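# Move small cardboard box from desk onto counter

## Task

Carry the small cardboard box from the desk and set it down on this room's counter, leaving the stacked cartons undisturbed. The robot must not tip over or finish leaning, and the box must stay on the counter without the robot holding or pressing on it.

## Robot and tools

ROBOT. A Hello Robot Stretch 3 with one arm: a two-wheel base (0.33 m long, 0.34 m wide), a lift carriage on a vertical mast, and a telescoping arm that reaches out to the robot's RIGHT side. The base cannot slide sideways, so to move the gripper forward or back you drive the base. On-the-spot turns pivot about the point between the drive wheels, 0.05 m behind the front edge. With the arm retracted and the wrist folded, a turn sweeps a 0.28 m radius; an unfolded, level gripper reaches past that. Fast driving (0.30 m/s, 1.9 rad/s) needs lift_m below 0.30, arm_m below 0.03 and wrist_yaw_rad above 2.54; otherwise the base is capped at 0.10 m/s and 0.63 rad/s.

FRAMES. Base frame: origin on the floor between the drive wheels, x forward, y left, z up. hand_pose is reported in it, at the point where the closed fingertips meet. Odometry frame is the base frame at scene start; heading runs -3.142 to 3.142, left positive.

execute_actions takes "actions", a list run in order (empty list just returns the current state and images). Each action may hold "robot", "steps" (integer 1 to 450, at 30 steps per second, default 1) and "until". {"steps": n} alone waits. "robot" is one command, a list of up to 8 commands run one after another, or {"stop": true}, which brakes everything and clears the queue. A command may contain:
- "base": exactly one of {"translate_m": d} (relative offset in metres from where the base is when that command begins; forward positive; |d| at most 1) or {"rotate_rad": d} (relative turn in radians; left/counter-clockwise positive; |d| at most 3.2).
- "joints": absolute targets by name, each a single number: lift_m 0 to 1.1 m (arm height); arm_m 0 to 0.52 m (extension); wrist_yaw_rad -1.345 to 4.42 (0 along the arm, positive swings toward the front, 3.0 folds over the base); wrist_pitch_rad -1.57 to 0.451 (negative tips fingers down); wrist_roll_rad -2.911 to 2.911 (0 = fingers side by side); gripper_m -0.089 to 0.179 (larger is wider; real fingertip gap is about 0.007 m smaller when nearly shut, 0.025 m smaller when wide; gap is zero below 0.007); head_pan_rad -3.953 to 1.73 (0 forward, positive left, -1.57 looks along the arm); head_tilt_rad -1.53 to 0.419 (negative down). Joints not named keep their previous goal.
- "contact_limits": {"arm_m": effort percent 1 to 100}, the push at which the arm stops; lasts until arm_m's next command.
In a queue, {"pause_s": s} (at most 15) waits. Motions continue after the call returns and while you think. A new command takes over at once and discards any older queue. One bad value rejects the whole call.

"until" ends an action early. {"robot": {"status": "ended"}} fires when nothing reports moving and no queue runs; use it with steps 450 to wait for completion. Other fields compare with [op, value], op one of "=", "!=", "<", "<=", ">", ">=", e.g. {"lift_m": [">", 0.3]}; statuses accept a word or ["!=", "moving"]. {"any": {"status": "ended"}} fires when the first motion ends.

zoom_image: {"camera": one of "head_camera", "nav_camera", "wrist_camera", "region": [x0, y0, x1, y1]} in pixels of that camera's latest image, top-left origin, at most 504 by 504. Image sizes: head_camera 896x504, nav_camera 672x504, wrist_camera 644x364. Head cameras move with head_pan_rad/head_tilt_rad; wrist_camera rides on the gripper.

finished_scene: {"scene": number of the current scene}. Irreversible; call only after all motion has ended and the box rests on the counter on its own.

RESULTS. Each result is one instant, plus one image per camera (head, nav, wrist order). base_status shows progress as (translate_m done of goal). joint_goals, joint_status, measured_speeds (units per second). refusals counts refused goals; queue is idle/running/done/dropped/stopped; queue_left counts commands not yet begun. Status words: moving, done (within tolerance), off_target (rested short, may still push), contact_stop (lift or arm hit something and went slack), time_out, stopped, not_commanded, torque_fault (wrist servo off about 10 s, joint limp, goals refused). Lines "refused:", "dropped:", "replaced:" explain queue events, counting from 0. on_its_own reports goals the robot changed itself, slack or off joints, loaded motors at rest, and base lean. base_tilt gives forward/right lean in degrees. lidar_m: 12 distances, 30-degree sectors, first straight ahead then counter-clockwise, plane 0.17 m high (sees table legs, not tops). wrist_depth_mm and head_depth_mm: 7x7 grids of median depth. motor_effort: percent, bracket = peak; positive pushes toward higher values; noisy.

GRIPPING. Close to a gripper_m below the box's width to hold; to let go, open at least 0.02 above where the fingertips touched. Readings and "done" do not prove a grasp—check images or effort.

AVOID. Fold or unfold the wrist only with lift_m 0.32 to 0.95, wrist_pitch_rad -0.4, roll near 0; folded, lift may go down to 0.25. With wrist_yaw_rad below -0.4 keep pitch at -0.5 or lower. Pushing into something rigid with the gripper above about 0.45 m, pushing again after a contact_stop, driving while holding something fixed, or snagging furniture (especially reversing) can tip the robot. If it leans, reverse the last move in small steps, free the gripper, and lower lift_m to about 0.2 if needed. Avoid drops, slams, hard hits and long straining of wrist servos; don't bump the stacked cartons. Something may occasionally nudge loose objects. Before finishing, wait until everything has stopped.

Each tool is called after "Emit:" in YAML: its name, and indented under it one key for each argument.

## Session

Emit:
execute_actions:
  actions: []

Scene clock: 0.00 s.
robot.base_odometry: x=+0.000 y=+0.000 heading=+0.000 (m, m, rad; robot's odometry frame)
robot.turned_by_wheels: +0.000 (rad since the last result)
robot.turned_by_imu: +0.000 (rad since the last result)
robot.base_tilt: forward=+1.4 right=+1.0 (deg)
robot.lidar_m: 1.47 2.16 1.06 0.73 0.69 0.70 0.92 1.58 1.60 1.39 1.09 1.54
robot.head_depth_mm: 1866 1858 1862 1848 1759 1010 1821 / 2056 2087 2082 2064 1955 1158 1441 / 2215 2383 2349 2364 2280 2253 2201 / 2260 2471 2532 2536 2554 2568 2245 / 2258 2352 2352 2370 2395 2444 2221 / 2142 2167 2184 2202 2269 2325 2205 / 2071 2047 2084 2116 2114 2159 2133
robot.base_status: not_commanded
robot.joint_positions: lift_m=+0.377 arm_m=+0.002 wrist_yaw_rad=+3.011 wrist_pitch_rad=-0.507 wrist_roll_rad=-0.007 gripper_m=+0.037 head_pan_rad=+0.010 head_tilt_rad=+0.001
robot.joint_goals: lift_m=+0.377 arm_m=+0.002 wrist_yaw_rad=+3.011 wrist_pitch_rad=-0.507 wrist_roll_rad=-0.007 gripper_m=+0.037 head_pan_rad=+0.010 head_tilt_rad=+0.001
robot.joint_status: lift_m=not_commanded arm_m=not_commanded wrist_yaw_rad=not_commanded wrist_pitch_rad=not_commanded wrist_roll_rad=not_commanded gripper_m=not_commanded head_pan_rad=not_commanded head_tilt_rad=not_commanded
robot.measured_speeds: translate_m=+0.000 rotate_rad=+0.000 lift_m=+0.000 arm_m=+0.000 wrist_yaw_rad=+0.000 wrist_pitch_rad=+0.000 wrist_roll_rad=+0.000 head_pan_rad=+0.000 head_tilt_rad=+0.000
robot: refusals=0 queue=idle queue_left=0
robot.motor_effort: left_wheel=+0 right_wheel=+1 lift_m=+26 arm_m=+0 wrist_yaw_rad=+0 wrist_pitch_rad=+6 wrist_roll_rad=+0 gripper_m=+0 head_pan_rad=+0 head_tilt_rad=+2 (%)
robot.hand_pose: x=+0.0065 y=+0.0638 z=+0.3697 quat_wxyz=(+0.222, +0.692, +0.133, +0.674) (m; robot's base frame)
robot.wrist_depth_mm: 542 - 782 950 - - - / 583 - 849 - - - - / 618 - 905 983 989 991 970 / 655 732 804 802 805 799 786 / 662 687 - 671 693 665 660 / 581 583 - 586 - 580 573 / 516 526 - - 516 506 513
pictures: head_camera (sideways: a quarter turn clockwise sets it upright), nav_camera (sideways: a quarter turn counterclockwise sets it upright), wrist_camera
Images, in order (width x height): head_camera 896x504, nav_camera 672x504, wrist_camera 644x364.

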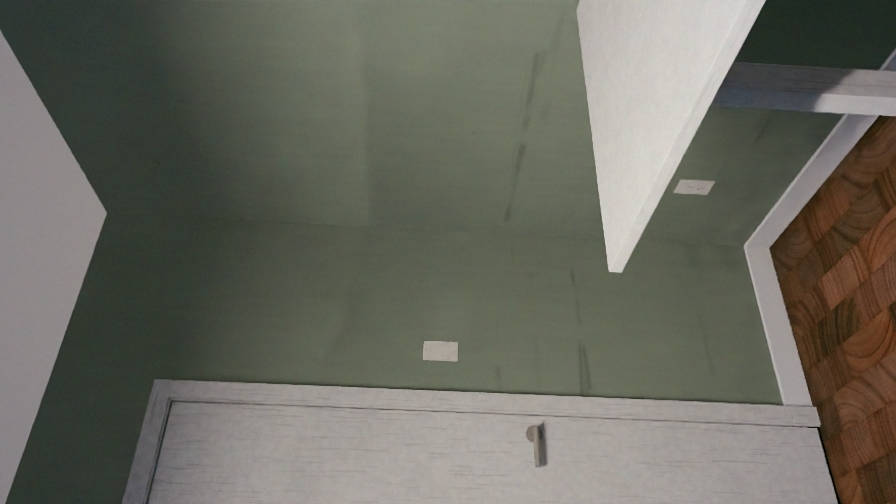

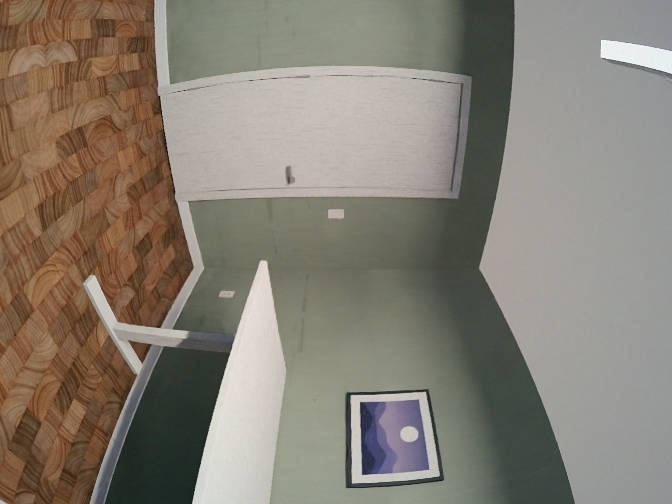

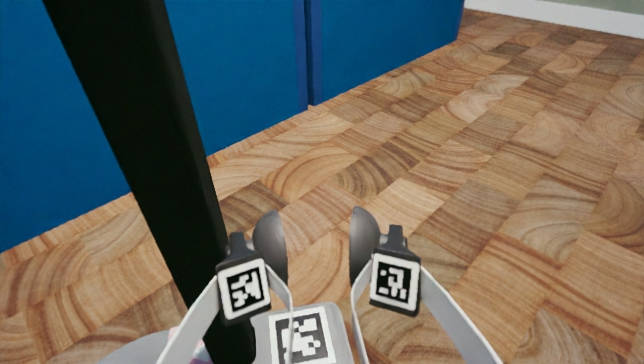

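Emit:
execute_actions:
  actions:
    - {"robot":{"joints":{"head_pan_rad":-0.9,"head_tilt_rad":-0.4}},"steps":100,"until":{"robot":{"status":"ended"}}}

Emit:
execute_actions:
  actions:
    - {"robot":{"joints":{"head_pan_rad":1.7,"head_tilt_rad":-0.5}},"steps":150,"until":{"robot":{"status":"ended"}}}

Scene clock: 5.57 s.
robot.base_odometry: x=+0.000 y=+0.000 heading=+0.000 (m, m, rad; robot's odometry frame)
robot.turned_by_wheels: +0.000 (rad since the last result)
robot.turned_by_imu: -0.001 (rad since the last result)
robot.base_tilt: forward=+1.5 right=+1.0 (deg)
robot.lidar_m: 1.47 2.16 1.06 0.73 0.69 0.70 0.91 1.57 1.60 1.39 1.09 1.54
robot.head_depth_mm: 1243 1348 1384 845 1670 1746 1433 / 1272 1345 1376 842 1675 1579 1396 / 1275 1376 1350 830 1743 1729 1416 / 1286 1382 1333 871 1762 1727 1412 / 1305 1407 1316 912 1787 1719 1412 / 1317 1413 1299 907 1812 1717 1402 / 1318 1430 1278 898 1843 1698 1403
robot.base_status: not_commanded
robot.joint_positions: lift_m=+0.377 arm_m=+0.002 wrist_yaw_rad=+3.011 wrist_pitch_rad=-0.507 wrist_roll_rad=-0.007 gripper_m=+0.037 head_pan_rad=-0.893 head_tilt_rad=-0.395
robot.joint_goals: lift_m=+0.377 arm_m=+0.002 wrist_yaw_rad=+3.011 wrist_pitch_rad=-0.507 wrist_roll_rad=-0.007 gripper_m=+0.037 head_pan_rad=-0.900 head_tilt_rad=-0.400
robot.joint_status: lift_m=not_commanded arm_m=not_commanded wrist_yaw_rad=not_commanded wrist_pitch_rad=not_commanded wrist_roll_rad=not_commanded gripper_m=not_commanded head_pan_rad=done head_tilt_rad=done
robot.measured_speeds: translate_m=+0.000 rotate_rad=+0.000 lift_m=+0.000 arm_m=+0.000 wrist_yaw_rad=+0.000 wrist_pitch_rad=+0.000 wrist_roll_rad=+0.000 head_pan_rad=+0.000 head_tilt_rad=+0.000
robot: refusals=0 queue=done queue_left=0
robot.motor_effort: left_wheel=-1(0) right_wheel=+1(1) lift_m=+26(26) arm_m=+0(0) wrist_yaw_rad=+0(0) wrist_pitch_rad=+6(6) wrist_roll_rad=+0(0) gripper_m=+0(1) head_pan_rad=-3(31) head_tilt_rad=-3(34) (%)
robot.hand_pose: x=+0.0065 y=+0.0638 z=+0.3697 quat_wxyz=(+0.222, +0.692, +0.133, +0.674) (m; robot's base frame)
robot.wrist_depth_mm: 542 - 773 972 - - - / 588 - 824 - - - - / 618 - 929 978 977 967 971 / 667 730 804 804 788 795 780 / 660 687 - 680 696 673 664 / 591 595 - 583 - 573 579 / 515 525 - - 509 506 509
pictures: head_camera (sideways: a quarter turn clockwise sets it upright), nav_camera (sideways: a quarter turn counterclockwise sets it upright), wrist_camera
camera_calibration (this result's frames):
head_camera: T_world_to_cam=[[-0.293319, 0.301847, -0.907112, 1.20037], [0.763527, 0.644969, -0.0322725, 0.0470466], [0.575318, -0.70207, -0.41965, 0.503525], [0, 0, 0, 1]] pos_world=[0.0264824, -0.0391613, 1.30169]
nav_camera: T_world_to_cam=[[0.241223, -0.315661, 0.917698, -1.15386], [-0.763975, -0.644903, -0.0210116, 0.0812511], [0.598459, -0.69603, -0.396723, 0.468711], [0, 0, 0, 1]] pos_world=[0.0599076, 0.014407, 1.24655]
wrist_camera: T_world_to_cam=[[0.985694, -0.16851, -0.00328337, 0.00396167], [-0.112556, -0.643643, -0.757004, 0.349339], [0.12545, 0.746544, -0.653402, 0.36154], [0, 0, 0, 1]] pos_world=[-0.00993978, -0.0443883, 0.500695]
Images, in order (width x height): head_camera 896x504, nav_camera 672x504, wrist_camera 644x364.

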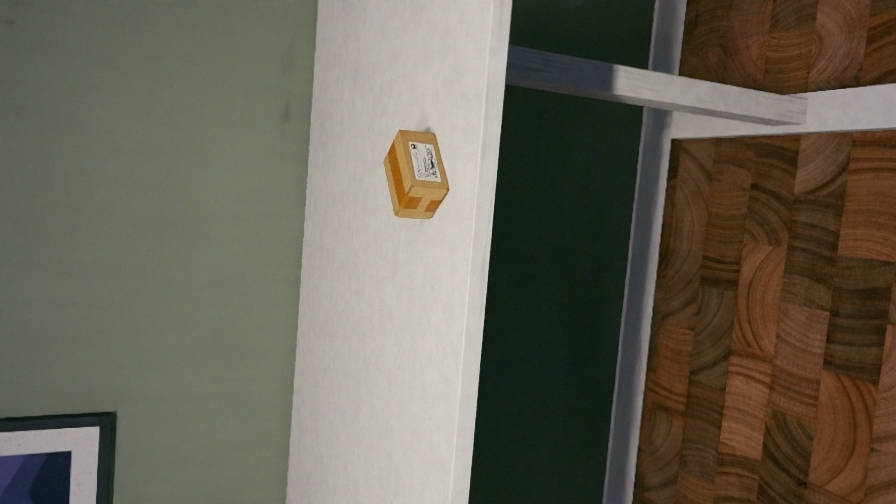

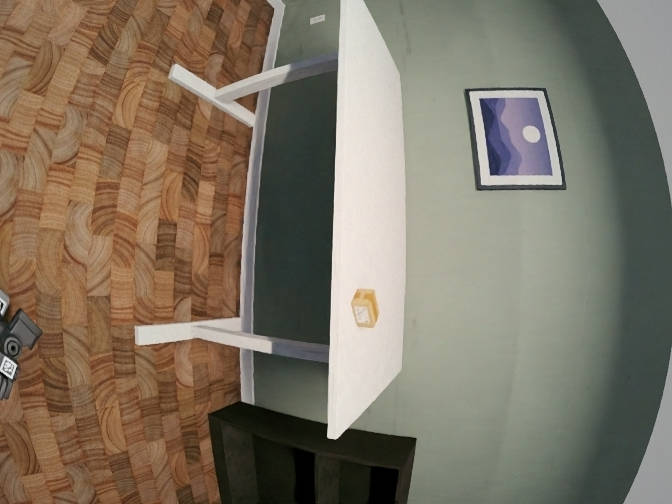

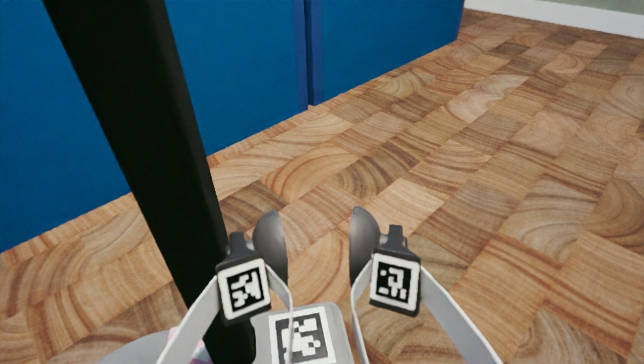

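Scene clock: 7.40 s.
robot.base_odometry: x=+0.000 y=+0.000 heading=+0.000 (m, m, rad; robot's odometry frame)
robot.turned_by_wheels: +0.000 (rad since the last result)
robot.turned_by_imu: -0.001 (rad since the last result)
robot.base_tilt: forward=+1.5 right=+0.9 (deg)
robot.lidar_m: 1.48 2.15 1.06 0.73 0.69 0.70 0.92 1.58 1.61 1.39 1.09 1.54
robot.head_depth_mm: 725 806 904 1020 1183 1397 1333 / 693 764 848 957 1103 1290 1335 / 664 727 805 898 1018 1176 1295 / 635 692 761 847 960 1092 1245 / 610 663 727 803 895 1016 1182 / 587 635 692 760 847 954 1102 / 564 608 665 735 - - -
robot.base_status: not_commanded
robot.joint_positions: lift_m=+0.377 arm_m=+0.002 wrist_yaw_rad=+3.011 wrist_pitch_rad=-0.507 wrist_roll_rad=-0.007 gripper_m=+0.037 head_pan_rad=+1.693 head_tilt_rad=-0.494
robot.joint_goals: lift_m=+0.377 arm_m=+0.002 wrist_yaw_rad=+3.011 wrist_pitch_rad=-0.507 wrist_roll_rad=-0.007 gripper_m=+0.037 head_pan_rad=+1.700 head_tilt_rad=-0.500
robot.joint_status: lift_m=not_commanded arm_m=not_commanded wrist_yaw_rad=not_commanded wrist_pitch_rad=not_commanded wrist_roll_rad=not_commanded gripper_m=not_commanded head_pan_rad=done head_tilt_rad=done
robot.measured_speeds: translate_m=+0.000 rotate_rad=+0.000 lift_m=+0.000 arm_m=+0.000 wrist_yaw_rad=+0.000 wrist_pitch_rad=+0.000 wrist_roll_rad=+0.000 head_pan_rad=+0.000 head_tilt_rad=+0.000
robot: refusals=0 queue=done queue_left=0
robot.motor_effort: left_wheel=+0(0) right_wheel=+1(1) lift_m=+26(26) arm_m=+0(0) wrist_yaw_rad=+1(0) wrist_pitch_rad=+6(6) wrist_roll_rad=+0(0) gripper_m=+1(0) head_pan_rad=+3(31) head_tilt_rad=-4(17) (%)
robot.hand_pose: x=+0.0065 y=+0.0638 z=+0.3697 quat_wxyz=(+0.222, +0.692, +0.133, +0.674) (m; robot's base frame)
robot.wrist_depth_mm: 533 - 769 966 - - - / 574 - 831 - - - - / 623 - 902 960 971 - 965 / 646 738 800 793 803 813 802 / 656 682 - 685 682 664 664 / 592 586 - 582 - 581 574 / 513 523 - - 514 510 505
pictures: head_camera (sideways: a quarter turn clockwise sets it upright), nav_camera (sideways: a quarter turn counterclockwise sets it upright), wrist_camera
camera_calibration (this result's frames):
head_camera: T_world_to_cam=[[0.100453, -0.49812, -0.86127, 1.13817], [-0.988564, -0.147824, -0.029805, 0.054518], [-0.11247, 0.854415, -0.507273, 0.621736], [0, 0, 0, 1]] pos_world=[0.00948855, 0.0437839, 1.29729]
nav_camera: T_world_to_cam=[[-0.0490546, 0.483498, 0.87397, -1.09505], [0.989551, 0.142308, -0.0231855, 0.0733819], [-0.135583, 0.8637, -0.485427, 0.588615], [0, 0, 0, 1]] pos_world=[-0.0465262, 0.0106232, 1.24447]
wrist_camera: T_world_to_cam=[[0.985694, -0.16851, -0.00328344, 0.00396174], [-0.112556, -0.643643, -0.757004, 0.349339], [0.125449, 0.746544, -0.653402, 0.36154], [0, 0, 0, 1]] pos_world=[-0.0099398, -0.0443883, 0.500695]
Images, in order (width x height): head_camera 896x504, nav_camera 672x504, wrist_camera 644x364.

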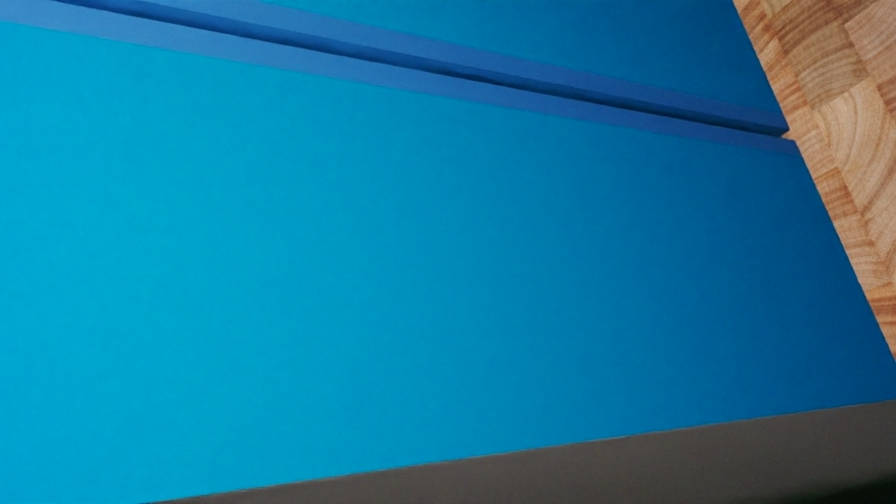

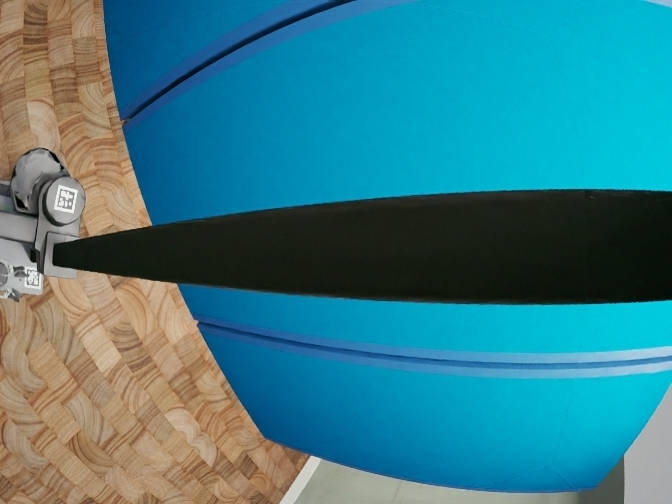

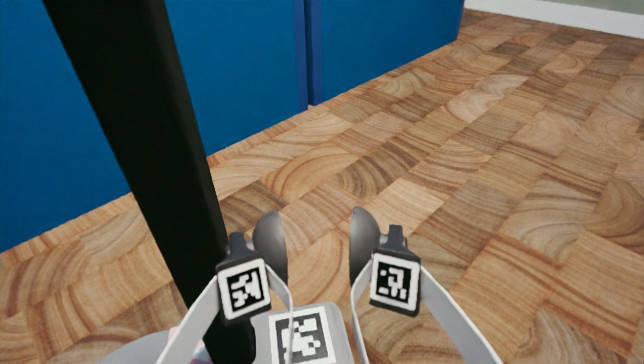

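Emit:
execute_actions:
  actions:
    - {"robot":[{"base":{"rotate_rad":0.55},"joints":{"head_pan_rad":-3.0,"head_tilt_rad":-0.4,"lift_m":0.9,"wrist_pitch_rad":-0.4,"wrist_roll_rad":0,"gripper_m":0.179,"wrist_yaw_rad":0}},{"joints":{"lift_m":1.0,"wrist_pitch_rad":-0.2,"arm_m":0.1}}],"steps":450,"until":{"robot":{"status":"ended"}}}

Scene clock: 26.23 s.
robot.base_odometry: x=+0.000 y=+0.000 heading=+0.550 (m, m, rad; robot's odometry frame)
robot.turned_by_wheels: +0.550 (rad since the last result)
robot.turned_by_imu: +0.540 (rad since the last result)
robot.base_tilt: forward=+1.4 right=+1.1 (deg)
robot.lidar_m: 2.15 1.03 0.73 0.69 0.71 0.94 1.58 1.62 1.39 1.09 1.50 1.47
robot.head_depth_mm: 1318 1410 1526 1592 - - - / 1327 1417 1528 1634 - - - / 1343 1437 1555 1699 1851 1804 - / 1361 1455 1571 1724 1873 1824 - / 1374 1481 1587 1753 1920 - - / 1394 1486 1617 1760 1928 - - / 1405 1519 1629 1811 1945 - -
robot.base_status: done (rotate_rad +0.5499 of +0.5500)
robot.joint_positions: lift_m=+1.000 arm_m=+0.100 wrist_yaw_rad=+0.002 wrist_pitch_rad=-0.219 wrist_roll_rad=-0.005 gripper_m=+0.179 head_pan_rad=-2.993 head_tilt_rad=-0.408
robot.joint_goals: lift_m=+1.000 arm_m=+0.100 wrist_yaw_rad=+0.000 wrist_pitch_rad=-0.200 wrist_roll_rad=+0.000 gripper_m=+0.179 head_pan_rad=-3.000 head_tilt_rad=-0.400
robot.joint_status: lift_m=done arm_m=done wrist_yaw_rad=done wrist_pitch_rad=done wrist_roll_rad=done gripper_m=done head_pan_rad=done head_tilt_rad=done
robot.measured_speeds: translate_m=+0.000 rotate_rad=+0.000 lift_m=+0.000 arm_m=+0.000 wrist_yaw_rad=+0.000 wrist_pitch_rad=+0.000 wrist_roll_rad=+0.000 head_pan_rad=+0.000 head_tilt_rad=+0.000
robot: refusals=0 queue=done queue_left=0
robot.motor_effort: left_wheel=-3(6) right_wheel=+3(7) lift_m=+29(31) arm_m=+4(3) wrist_yaw_rad=-2(2) wrist_pitch_rad=+9(10) wrist_roll_rad=+1(2) gripper_m=+1(84) head_pan_rad=-3(33) head_tilt_rad=+5(18) (%)
robot.hand_pose: x=-0.0209 y=-0.4895 z=+1.0595 quat_wxyz=(+0.705, +0.078, -0.701, -0.076) (m; robot's base frame)
robot.wrist_depth_mm: 995 - - - - - - / - - - - - - - / 920 893 864 831 909 - - / 562 555 506 532 525 997 - / 426 451 448 - - - - / - - - - - - - / - - - - - - -
pictures: head_camera (sideways: a quarter turn clockwise sets it upright), nav_camera (sideways: a quarter turn counterclockwise sets it upright), wrist_camera
camera_calibration (this result's frames):
head_camera: T_world_to_cam=[[0.420982, 0.102629, -0.901244, 1.18835], [0.171649, -0.98464, -0.0319469, 0.0502327], [-0.89068, -0.141248, -0.432132, 0.528709], [0, 0, 0, 1]] pos_world=[-0.0379872, 0.00218032, 1.30108]
nav_camera: T_world_to_cam=[[-0.406748, -0.0507087, 0.912132, -1.14265], [-0.170638, 0.985103, -0.0213275, 0.0780426], [-0.897462, -0.164319, -0.409342, 0.494257], [0, 0, 0, 1]] pos_world=[-0.00787481, -0.053606, 1.24623]
wrist_camera: T_world_to_cam=[[-0.999319, 0.0335893, -0.0152796, 0.0101221], [0.0277364, 0.4106, -0.911393, 1.19485], [-0.0243393, -0.911197, -0.411252, 0.157574], [0, 0, 0, 1]] pos_world=[-0.0191902, -0.347363, 1.15393]
Images, in order (width x height): head_camera 896x504, nav_camera 672x504, wrist_camera 644x364.

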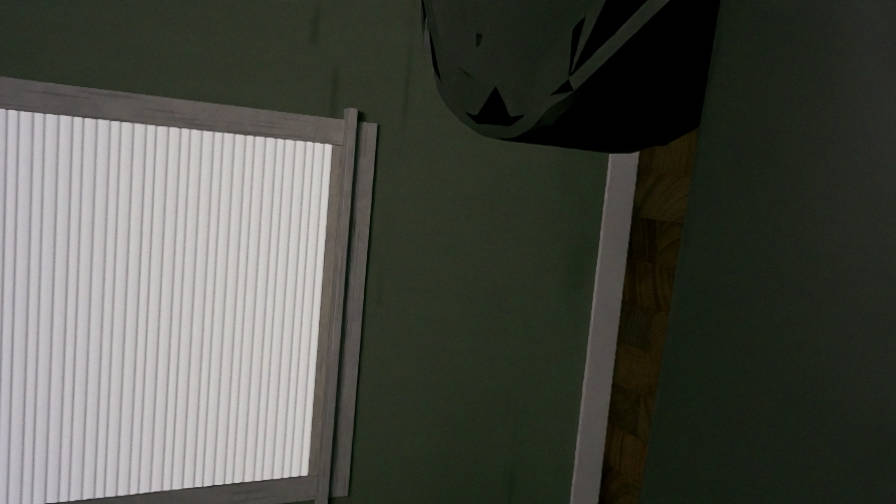

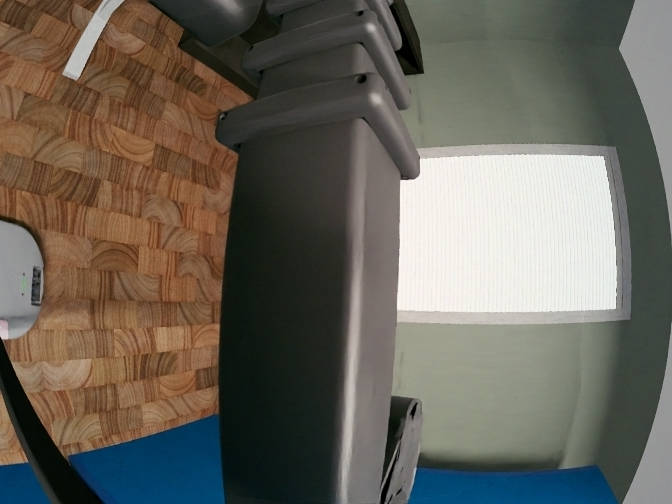

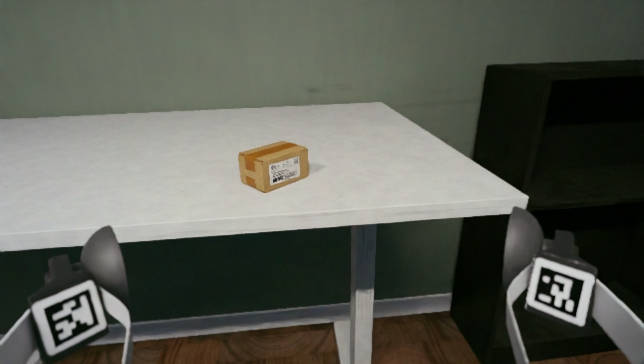

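Emit:
execute_actions:
  actions:
    - {"robot":{"joints":{"head_pan_rad":-1.5,"head_tilt_rad":-0.45,"wrist_yaw_rad":0.5,"arm_m":0.36}},"steps":450,"until":{"robot":{"status":"ended"}}}

Scene clock: 38.07 s.
robot.base_odometry: x=+0.000 y=+0.000 heading=+0.550 (m, m, rad; robot's odometry frame)
robot.turned_by_wheels: +0.000 (rad since the last result)
robot.turned_by_imu: -0.002 (rad since the last result)
robot.base_tilt: forward=+1.4 right=+1.0 (deg)
robot.lidar_m: 2.16 1.03 0.72 0.69 0.71 0.93 1.58 1.62 1.39 1.09 1.50 1.47
robot.head_depth_mm: 1274 1352 - 891 1804 1660 1380 / 1271 1358 - 1164 1718 1608 1367 / 1275 1389 - 1679 1821 1603 1368 / 1285 1383 1119 862 1829 1640 1363 / 1285 1398 1146 861 1837 1629 1359 / 1293 1394 1102 1680 1822 1617 1357 / 1307 1411 1081 1676 1831 1621 1351
robot.base_status: done (rotate_rad +0.5499 of +0.5500)
robot.joint_positions: lift_m=+1.000 arm_m=+0.360 wrist_yaw_rad=+0.498 wrist_pitch_rad=-0.219 wrist_roll_rad=-0.005 gripper_m=+0.179 head_pan_rad=-1.507 head_tilt_rad=-0.445
robot.joint_goals: lift_m=+1.000 arm_m=+0.360 wrist_yaw_rad=+0.500 wrist_pitch_rad=-0.200 wrist_roll_rad=+0.000 gripper_m=+0.179 head_pan_rad=-1.500 head_tilt_rad=-0.450
robot.joint_status: lift_m=done arm_m=done wrist_yaw_rad=done wrist_pitch_rad=done wrist_roll_rad=done gripper_m=done head_pan_rad=done head_tilt_rad=done
robot.measured_speeds: translate_m=+0.000 rotate_rad=+0.000 lift_m=+0.000 arm_m=+0.000 wrist_yaw_rad=+0.000 wrist_pitch_rad=+0.000 wrist_roll_rad=+0.000 head_pan_rad=+0.000 head_tilt_rad=+0.000
robot: refusals=0 queue=done queue_left=0
robot.motor_effort: left_wheel=-3(3) right_wheel=+3(3) lift_m=+29(29) arm_m=+4(3) wrist_yaw_rad=+3(5) wrist_pitch_rad=+9(9) wrist_roll_rad=+2(2) gripper_m=+1(1) head_pan_rad=+2(32) head_tilt_rad=-3(9) (%)
robot.hand_pose: x=+0.0955 y=-0.7198 z=+1.0595 quat_wxyz=(+0.702, +0.248, -0.660, +0.099) (m; robot's base frame)
robot.wrist_depth_mm: - - - 896 820 757 693 / - - - 961 888 793 741 / 896 886 853 818 786 797 746 / 557 552 539 535 519 516 502 / 403 400 396 391 350 303 376 / - 315 311 307 269 258 307 / - - 262 253 250 249 240
pictures: head_camera (sideways: a quarter turn clockwise sets it upright), nav_camera (sideways: a quarter turn counterclockwise sets it upright), wrist_camera
camera_calibration (this result's frames):
head_camera: T_world_to_cam=[[-0.0685767, 0.460372, -0.885073, 1.17025], [0.995585, 0.0885768, -0.031066, 0.0440582], [0.0640951, -0.883296, -0.464414, 0.564892], [0, 0, 0, 1]] pos_world=[0.000181193, -0.0436847, 1.29947]
nav_camera: T_world_to_cam=[[0.0180778, -0.442189, 0.89674, -1.12516], [-0.996083, -0.0856114, -0.0221352, 0.0841283], [0.0865591, -0.892827, -0.442004, 0.530758], [0, 0, 0, 1]] pos_world=[0.0581971, -0.0164542, 1.24543]
wrist_camera: T_world_to_cam=[[-0.894965, -0.445874, -0.0153001, -0.220801], [-0.170927, 0.374362, -0.911393, 1.27907], [0.412094, -0.813049, -0.411253, -0.0204876], [0, 0, 0, 1]] pos_world=[0.0294617, -0.593942, 1.15393]
Images, in order (width x height): head_camera 896x504, nav_camera 672x504, wrist_camera 644x364.

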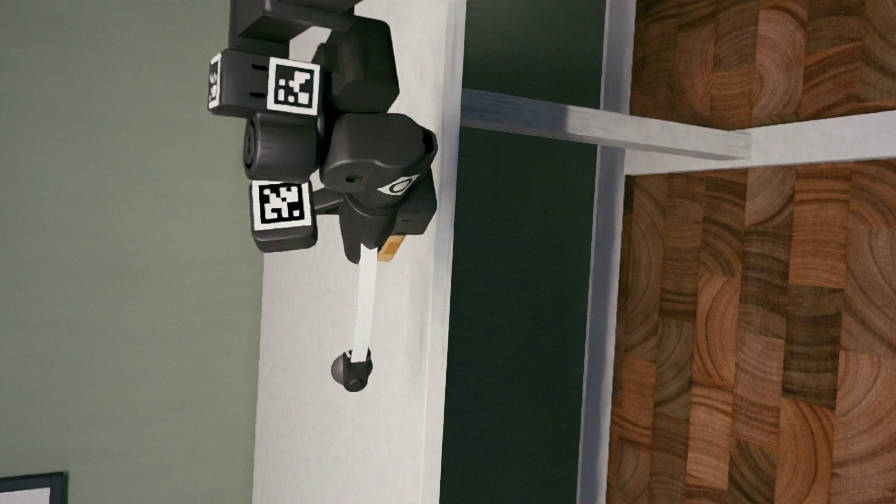

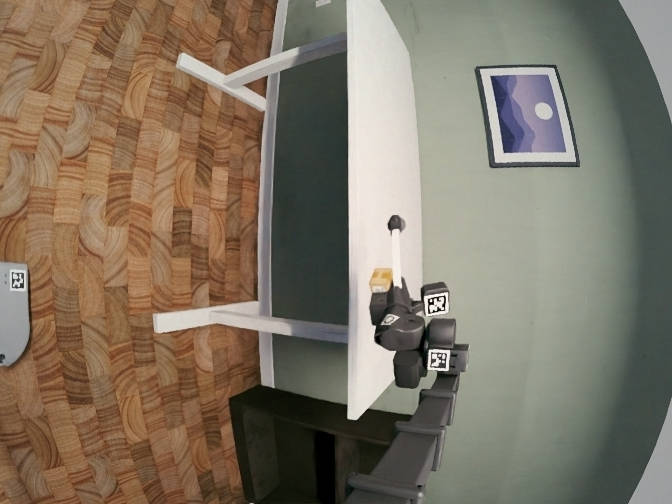

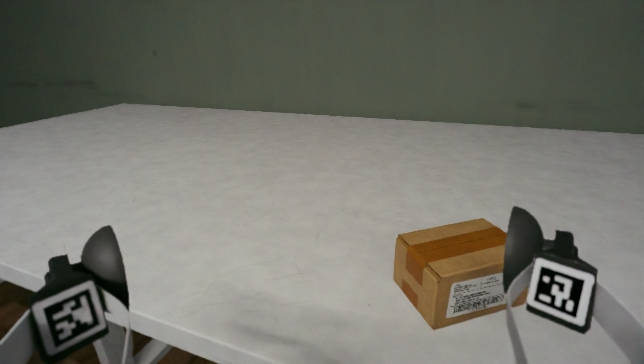

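Emit:
execute_actions:
  actions:
    - {"robot":{"base":{"translate_m":-0.086},"joints":{"wrist_yaw_rad":0.65,"arm_m":0.52}},"steps":450,"until":{"robot":{"status":"ended"}}}

Scene clock: 54.60 s.
robot.base_odometry: x=-0.073 y=-0.045 heading=+0.550 (m, m, rad; robot's odometry frame)
robot.turned_by_wheels: +0.000 (rad since the last result)
robot.turned_by_imu: -0.002 (rad since the last result)
robot.base_tilt: forward=+1.5 right=+1.2 (deg)
robot.lidar_m: 2.25 1.02 0.72 0.68 0.70 0.93 1.49 1.53 1.35 1.08 1.55 1.54
robot.head_depth_mm: 1267 1356 1296 890 1791 1669 1382 / 1278 1351 996 883 1809 1646 1378 / 1280 1364 - 875 1756 1551 1346 / 1287 1384 1043 869 1842 1644 1368 / 1290 1400 1107 1670 1843 1624 1359 / 1298 1411 1091 1678 1840 1625 1348 / 1306 1416 1078 1687 1860 1613 1348
robot.base_status: done (translate_m -0.0860 of -0.0860)
robot.joint_positions: lift_m=+1.000 arm_m=+0.520 wrist_yaw_rad=+0.648 wrist_pitch_rad=-0.219 wrist_roll_rad=-0.005 gripper_m=+0.179 head_pan_rad=-1.507 head_tilt_rad=-0.445
robot.joint_goals: lift_m=+1.000 arm_m=+0.520 wrist_yaw_rad=+0.650 wrist_pitch_rad=-0.200 wrist_roll_rad=+0.000 gripper_m=+0.179 head_pan_rad=-1.500 head_tilt_rad=-0.450
robot.joint_status: lift_m=done arm_m=done wrist_yaw_rad=done wrist_pitch_rad=done wrist_roll_rad=done gripper_m=done head_pan_rad=done head_tilt_rad=done
robot.measured_speeds: translate_m=+0.000 rotate_rad=+0.000 lift_m=+0.000 arm_m=+0.000 wrist_yaw_rad=+0.000 wrist_pitch_rad=+0.000 wrist_roll_rad=+0.000 head_pan_rad=+0.000 head_tilt_rad=+0.000
robot: refusals=0 queue=done queue_left=0
robot.motor_effort: left_wheel=-3(7) right_wheel=+3(5) lift_m=+30(29) arm_m=+4(6) wrist_yaw_rad=+3(5) wrist_pitch_rad=+9(9) wrist_roll_rad=+2(2) gripper_m=+1(1) head_pan_rad=+2(3) head_tilt_rad=-3(3) (%)
robot.hand_pose: x=+0.1263 y=-0.8599 z=+1.0595 quat_wxyz=(+0.693, +0.297, -0.640, +0.151) (m; robot's base frame)
robot.wrist_depth_mm: - - 976 837 717 637 567 / - - - 872 765 660 592 / 902 877 865 836 760 684 620 / 553 547 535 525 516 503 498 / 399 398 394 387 381 386 374 / - 312 310 307 302 290 309 / - 256 247 190 241 247 238
pictures: head_camera (sideways: a quarter turn clockwise sets it upright), nav_camera (sideways: a quarter turn counterclockwise sets it upright), wrist_camera
camera_calibration (this result's frames):
head_camera: T_world_to_cam=[[-0.0685835, 0.460413, -0.885051, 1.17022], [0.995584, 0.0885871, -0.0310648, 0.0440567], [0.0641014, -0.883273, -0.464456, 0.564946], [0, 0, 0, 1]] pos_world=[0.000181571, -0.0436846, 1.29946]
nav_camera: T_world_to_cam=[[0.0180844, -0.442231, 0.896719, -1.12513], [-0.996082, -0.0856192, -0.0221362, 0.0841296], [0.0865657, -0.892805, -0.442047, 0.530813], [0, 0, 0, 1]] pos_world=[0.0581971, -0.0164511, 1.24543]
wrist_camera: T_world_to_cam=[[-0.818394, -0.574454, -0.0153001, -0.375949], [-0.224886, 0.344658, -0.911393, 1.31807], [0.528827, -0.742437, -0.411253, -0.101152], [0, 0, 0, 1]] pos_world=[0.0422347, -0.745349, 1.15393]
Images, in order (width x height): head_camera 896x504, nav_camera 672x504, wrist_camera 644x364.

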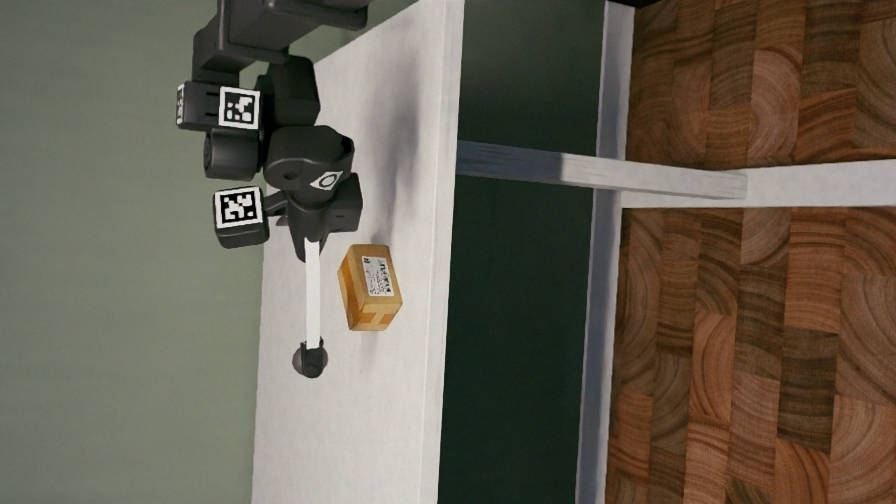

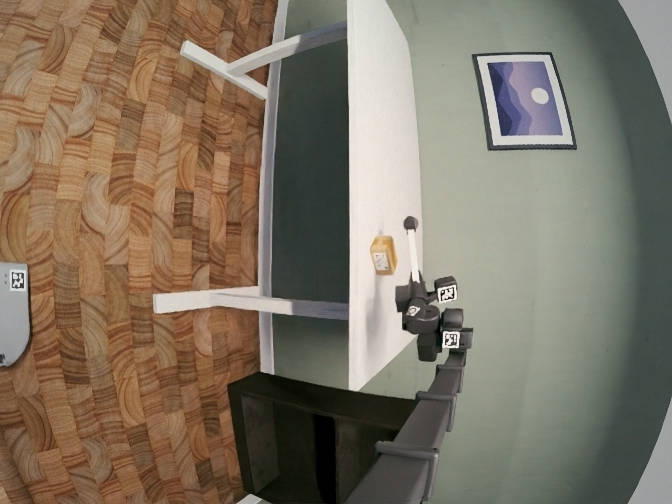

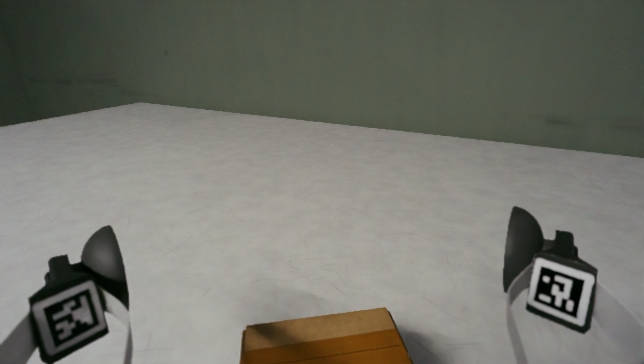

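Well centred. Lower.

Emit:
execute_actions:
  actions:
    - {"robot":{"joints":{"lift_m":0.915}},"steps":450,"until":{"robot":{"status":"ended"}}}

Scene clock: 67.33 s.
robot.base_odometry: x=-0.073 y=-0.045 heading=+0.550 (m, m, rad; robot's odometry frame)
robot.turned_by_wheels: +0.000 (rad since the last result)
robot.turned_by_imu: -0.001 (rad since the last result)
robot.base_tilt: forward=+1.4 right=+1.1 (deg)
robot.lidar_m: 2.24 1.02 0.72 0.68 0.70 0.93 1.49 1.53 1.35 1.08 1.55 1.54
robot.head_depth_mm: 1261 1376 1449 - 1820 1664 1380 / 1283 1376 - 1654 1807 1661 1380 / 1280 1386 1331 1207 1763 1551 1345 / 1291 1388 1205 1690 1827 1640 1369 / 1293 1407 1103 1682 1844 1632 1362 / 1300 1408 1099 1681 1834 1618 1356 / 1298 1410 1076 1691 1833 1627 1347
robot.base_status: done (translate_m -0.0860 of -0.0860)
robot.joint_positions: lift_m=+0.915 arm_m=+0.520 wrist_yaw_rad=+0.648 wrist_pitch_rad=-0.219 wrist_roll_rad=-0.005 gripper_m=+0.179 head_pan_rad=-1.507 head_tilt_rad=-0.445
robot.joint_goals: lift_m=+0.915 arm_m=+0.520 wrist_yaw_rad=+0.650 wrist_pitch_rad=-0.200 wrist_roll_rad=+0.000 gripper_m=+0.179 head_pan_rad=-1.500 head_tilt_rad=-0.450
robot.joint_status: lift_m=done arm_m=done wrist_yaw_rad=done wrist_pitch_rad=done wrist_roll_rad=done gripper_m=done head_pan_rad=done head_tilt_rad=done
robot.measured_speeds: translate_m=+0.000 rotate_rad=+0.000 lift_m=+0.000 arm_m=+0.000 wrist_yaw_rad=+0.000 wrist_pitch_rad=+0.000 wrist_roll_rad=+0.000 head_pan_rad=+0.000 head_tilt_rad=+0.000
robot: refusals=0 queue=done queue_left=0
robot.motor_effort: left_wheel=-2(3) right_wheel=+3(3) lift_m=+24(30) arm_m=+4(4) wrist_yaw_rad=+3(3) wrist_pitch_rad=+9(9) wrist_roll_rad=+2(2) gripper_m=+1(0) head_pan_rad=+2(2) head_tilt_rad=-3(3) (%)
robot.hand_pose: x=+0.1263 y=-0.8599 z=+0.9747 quat_wxyz=(+0.693, +0.297, -0.640, +0.151) (m; robot's base frame)
robot.wrist_depth_mm: - - 970 837 711 645 569 / - - 968 854 732 673 594 / 523 510 494 477 465 454 445 / 327 319 313 306 299 297 290 / 233 234 139 129 129 225 216 / - 181 121 124 130 167 179 / - 150 130 134 138 144 138
pictures: head_camera (sideways: a quarter turn clockwise sets it upright), nav_camera (sideways: a quarter turn counterclockwise sets it upright), wrist_camera
camera_calibration (this result's frames):
head_camera: T_world_to_cam=[[-0.0685832, 0.460413, -0.885051, 1.17022], [0.995584, 0.0885866, -0.0310648, 0.0440567], [0.064101, -0.883274, -0.464456, 0.564946], [0, 0, 0, 1]] pos_world=[0.00018155, -0.0436846, 1.29946]
nav_camera: T_world_to_cam=[[0.0180842, -0.442231, 0.896719, -1.12513], [-0.996082, -0.0856187, -0.0221362, 0.0841296], [0.0865652, -0.892805, -0.442047, 0.530813], [0, 0, 0, 1]] pos_world=[0.0581971, -0.0164511, 1.24543]
wrist_camera: T_world_to_cam=[[-0.818394, -0.574454, -0.0153004, -0.377246], [-0.224884, 0.344655, -0.911395, 1.24084], [0.528828, -0.742439, -0.411249, -0.136008], [0, 0, 0, 1]] pos_world=[0.0422347, -0.74535, 1.06919]
Images, in order (width x height): head_camera 896x504, nav_camera 672x504, wrist_camera 644x364.

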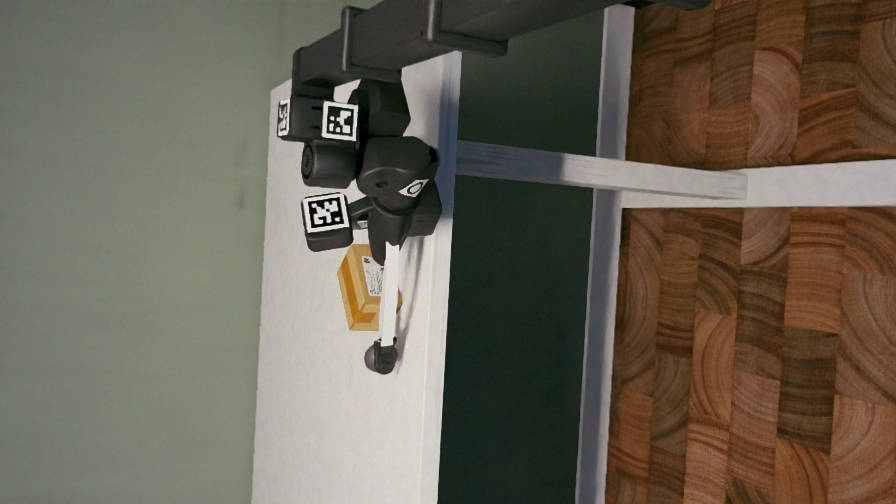

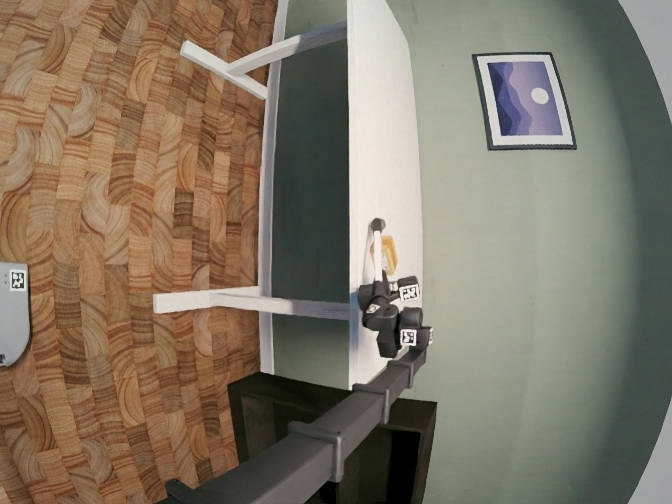

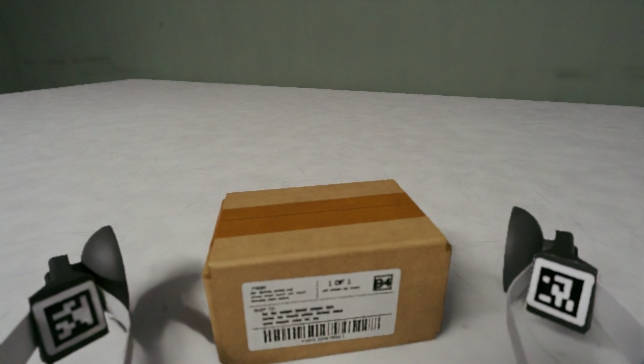

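Emit:
execute_actions:
  actions:
    - {"robot":[{"joints":{"gripper_m":0.04}},{"joints":{"lift_m":0.96}}],"steps":450,"until":{"robot":{"status":"ended"}}}

Scene clock: 75.57 s.
robot.base_odometry: x=-0.073 y=-0.045 heading=+0.550 (m, m, rad; robot's odometry frame)
robot.turned_by_wheels: +0.000 (rad since the last result)
robot.turned_by_imu: -0.002 (rad since the last result)
robot.base_tilt: forward=+1.5 right=+1.2 (deg)
robot.lidar_m: 2.24 1.02 0.72 0.69 0.70 0.93 1.49 1.53 1.35 1.08 1.55 1.54
robot.head_depth_mm: 1266 1367 - 1646 1792 1660 1378 / 1276 1361 - 882 1813 1654 1375 / 1281 1388 - 1003 1743 1552 1342 / 1295 1397 1023 864 1844 1641 1358 / 1295 1406 1100 1669 1842 1639 1358 / 1295 1413 1097 1678 1828 1627 1355 / 1310 1405 1074 1694 1853 1611 1351
robot.base_status: done (translate_m -0.0860 of -0.0860)
robot.joint_positions: lift_m=+0.960 arm_m=+0.520 wrist_yaw_rad=+0.648 wrist_pitch_rad=-0.223 wrist_roll_rad=-0.005 gripper_m=+0.045 head_pan_rad=-1.507 head_tilt_rad=-0.445
robot.joint_goals: lift_m=+0.960 arm_m=+0.520 wrist_yaw_rad=+0.650 wrist_pitch_rad=-0.200 wrist_roll_rad=+0.000 gripper_m=+0.043 head_pan_rad=-1.500 head_tilt_rad=-0.450
robot.joint_status: lift_m=done arm_m=done wrist_yaw_rad=done wrist_pitch_rad=done wrist_roll_rad=done gripper_m=done head_pan_rad=done head_tilt_rad=done
robot.measured_speeds: translate_m=+0.000 rotate_rad=+0.000 lift_m=+0.000 arm_m=+0.000 wrist_yaw_rad=+0.000 wrist_pitch_rad=+0.000 wrist_roll_rad=+0.000 head_pan_rad=+0.000 head_tilt_rad=+0.000
robot: refusals=0 queue=done queue_left=0
robot.motor_effort: left_wheel=-3(3) right_wheel=+3(3) lift_m=+30(31) arm_m=+5(4) wrist_yaw_rad=+3(3) wrist_pitch_rad=+11(12) wrist_roll_rad=+2(2) gripper_m=-30(100) head_pan_rad=+2(3) head_tilt_rad=-3(3) (%)
robot.hand_pose: x=+0.1262 y=-0.8596 z=+1.0184 quat_wxyz=(+0.693, +0.298, -0.639, +0.150) (m; robot's base frame)
robot.wrist_depth_mm: - - 984 825 730 640 570 / - - - 876 753 677 600 / 705 676 659 651 629 606 602 / 441 436 430 416 404 401 392 / 320 316 133 131 132 300 294 / 249 250 121 128 136 248 235 / 206 198 132 137 188 197 197
pictures: head_camera (sideways: a quarter turn clockwise sets it upright), nav_camera (sideways: a quarter turn counterclockwise sets it upright), wrist_camera
camera_calibration (this result's frames):
head_camera: T_world_to_cam=[[-0.0685835, 0.460413, -0.885051, 1.17022], [0.995584, 0.088587, -0.0310648, 0.0440567], [0.0641014, -0.883273, -0.464456, 0.564946], [0, 0, 0, 1]] pos_world=[0.000181571, -0.0436846, 1.29946]
nav_camera: T_world_to_cam=[[0.0180844, -0.442231, 0.896719, -1.12513], [-0.996082, -0.0856192, -0.0221362, 0.0841296], [0.0865657, -0.892805, -0.442047, 0.530813], [0, 0, 0, 1]] pos_world=[0.0581971, -0.0164511, 1.24543]
wrist_camera: T_world_to_cam=[[-0.818331, -0.574547, -0.0151513, -0.376788], [-0.227229, 0.347633, -0.90968, 1.28164], [0.527921, -0.740977, -0.415033, -0.112514], [0, 0, 0, 1]] pos_world=[0.0422868, -0.745393, 1.11347]
Images, in order (width x height): head_camera 896x504, nav_camera 672x504, wrist_camera 644x364.

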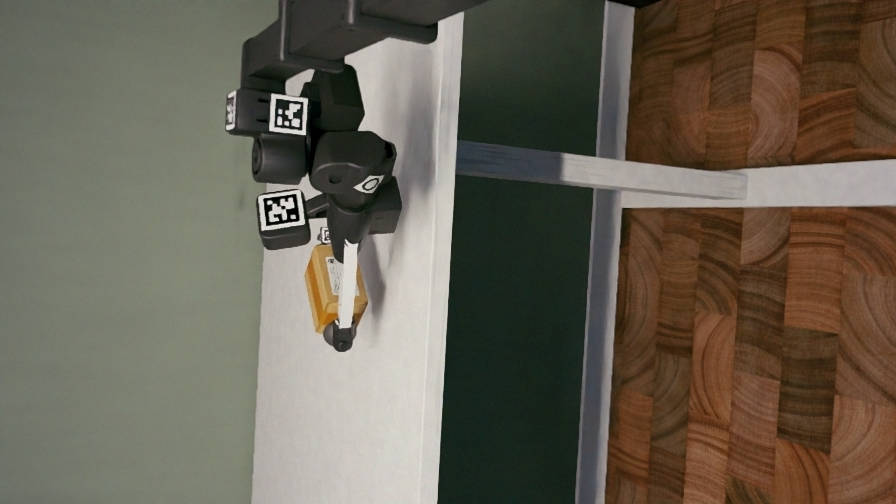

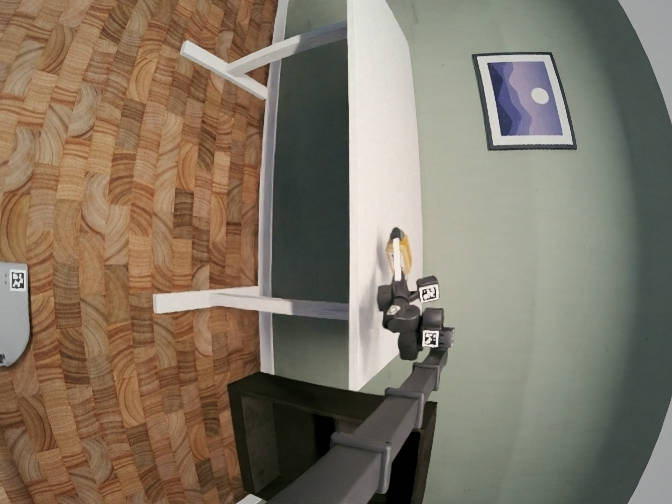

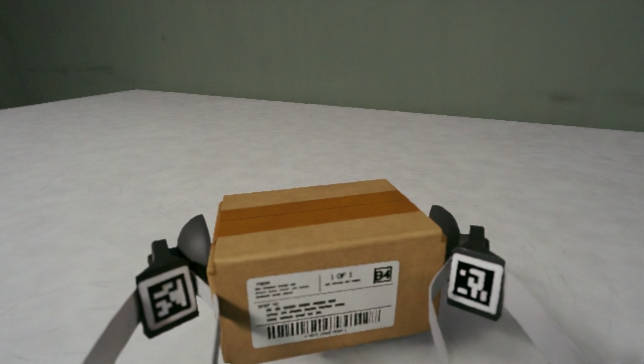

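Emit:
execute_actions:
  actions:
    - {"robot":[{"base":{"translate_m":0.4},"joints":{"arm_m":0.0,"head_pan_rad":0.5,"head_tilt_rad":-0.5}},{"base":{"translate_m":1.0},"joints":{"lift_m":0.285,"wrist_yaw_rad":2.62}}],"steps":450,"until":{"robot":{"status":"ended"}}}

Scene clock: 95.67 s.
robot.base_odometry: x=+1.120 y=+0.687 heading=+0.550 (m, m, rad; robot's odometry frame)
robot.turned_by_wheels: +0.000 (rad since the last result)
robot.turned_by_imu: +0.001 (rad since the last result)
robot.base_tilt: forward=+1.5 right=+1.0 (deg)
robot.lidar_m: 0.85 0.90 0.78 0.75 0.77 1.02 2.54 1.81 1.53 1.05 1.30 0.90
robot.head_depth_mm: 719 773 836 904 981 1083 1211 / 749 809 877 959 1054 1180 1272 / 785 850 923 1013 1134 1258 1320 / 824 890 980 1078 1202 1358 1322 / 863 938 1039 1149 1302 1452 1321 / 910 993 1103 1233 1401 1507 1311 / 960 1058 1176 1324 1515 1548 1307
robot.base_status: done (translate_m +1.0000 of +1.0000)
robot.joint_positions: lift_m=+0.285 arm_m=+0.002 wrist_yaw_rad=+2.618 wrist_pitch_rad=-0.224 wrist_roll_rad=-0.005 gripper_m=+0.067 head_pan_rad=+0.493 head_tilt_rad=-0.495
robot.joint_goals: lift_m=+0.285 arm_m=+0.000 wrist_yaw_rad=+2.620 wrist_pitch_rad=-0.200 wrist_roll_rad=+0.000 gripper_m=+0.066 head_pan_rad=+0.500 head_tilt_rad=-0.500
robot.joint_status: lift_m=done arm_m=done wrist_yaw_rad=done wrist_pitch_rad=done wrist_roll_rad=done gripper_m=done head_pan_rad=done head_tilt_rad=done
robot.measured_speeds: translate_m=+0.000 rotate_rad=+0.000 lift_m=+0.000 arm_m=+0.000 wrist_yaw_rad=+0.000 wrist_pitch_rad=+0.000 wrist_roll_rad=+0.000 head_pan_rad=+0.000 head_tilt_rad=+0.000
robot: refusals=0 queue=done queue_left=0
robot.on_its_own: gripper_m is held at +0.066, not at your +0.040, by its stall guard, which is not easing now
robot.motor_effort: left_wheel=-3(8) right_wheel=+4(9) lift_m=+24(29) arm_m=-3(2) wrist_yaw_rad=+3(7) wrist_pitch_rad=+12(12) wrist_roll_rad=+2(1) gripper_m=-20(28) head_pan_rad=+2(32) head_tilt_rad=-3(13) (%)
robot.hand_pose: x=+0.1010 y=+0.0646 z=+0.3434 quat_wxyz=(+0.259, +0.697, -0.105, +0.660) (m; robot's base frame)
robot.wrist_depth_mm: 602 665 - - 995 803 667 / 614 703 - - - 839 686 / 645 736 - - - 850 694 / 670 758 - - - 894 720 / 704 789 133 130 132 816 723 / 691 676 121 128 136 673 636 / 561 538 132 137 503 535 532
pictures: head_camera (sideways: a quarter turn clockwise sets it upright), nav_camera (sideways: a quarter turn counterclockwise sets it upright), wrist_camera
camera_calibration (this result's frames):
head_camera: T_world_to_cam=[[-0.428589, -0.274653, -0.860742, 1.14071], [-0.496232, 0.867679, -0.0297775, 0.0514789], [0.755026, 0.414366, -0.50817, 0.617611], [0, 0, 0, 1]] pos_world=[0.0481289, 0.0127153, 1.29724]
nav_camera: T_world_to_cam=[[0.433611, 0.221457, 0.873464, -1.09733], [0.4914, -0.870625, -0.0232072, 0.0764488], [0.755319, 0.439283, -0.486336, 0.584363], [0, 0, 0, 1]] pos_world=[-0.00313387, 0.0528685, 1.24445]
wrist_camera: T_world_to_cam=[[0.847182, -0.53108, -0.0153443, -0.0476106], [-0.232826, -0.345135, -0.909216, 0.385749], [0.477571, 0.773844, -0.416042, 0.213021], [0, 0, 0, 1]] pos_world=[0.0284142, -0.0569951, 0.438624]
Images, in order (width x height): head_camera 896x504, nav_camera 672x504, wrist_camera 644x364.

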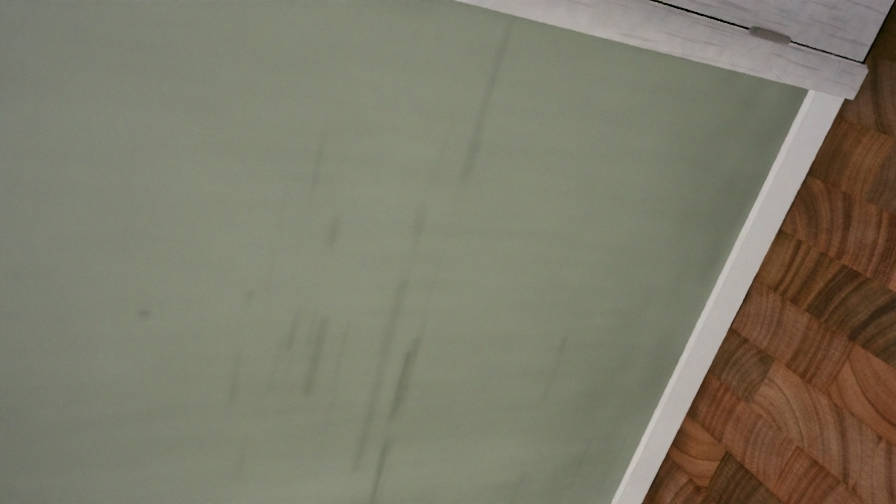

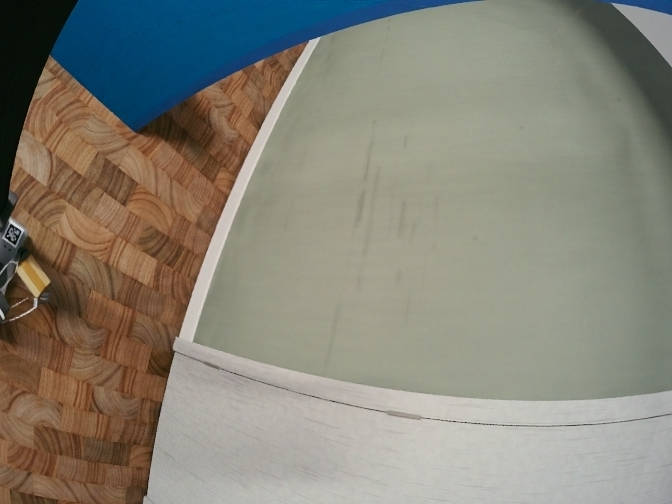

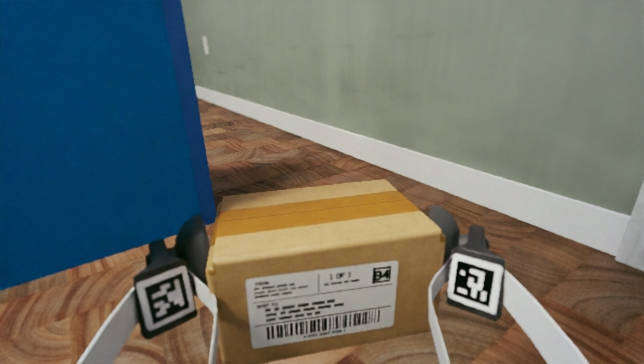

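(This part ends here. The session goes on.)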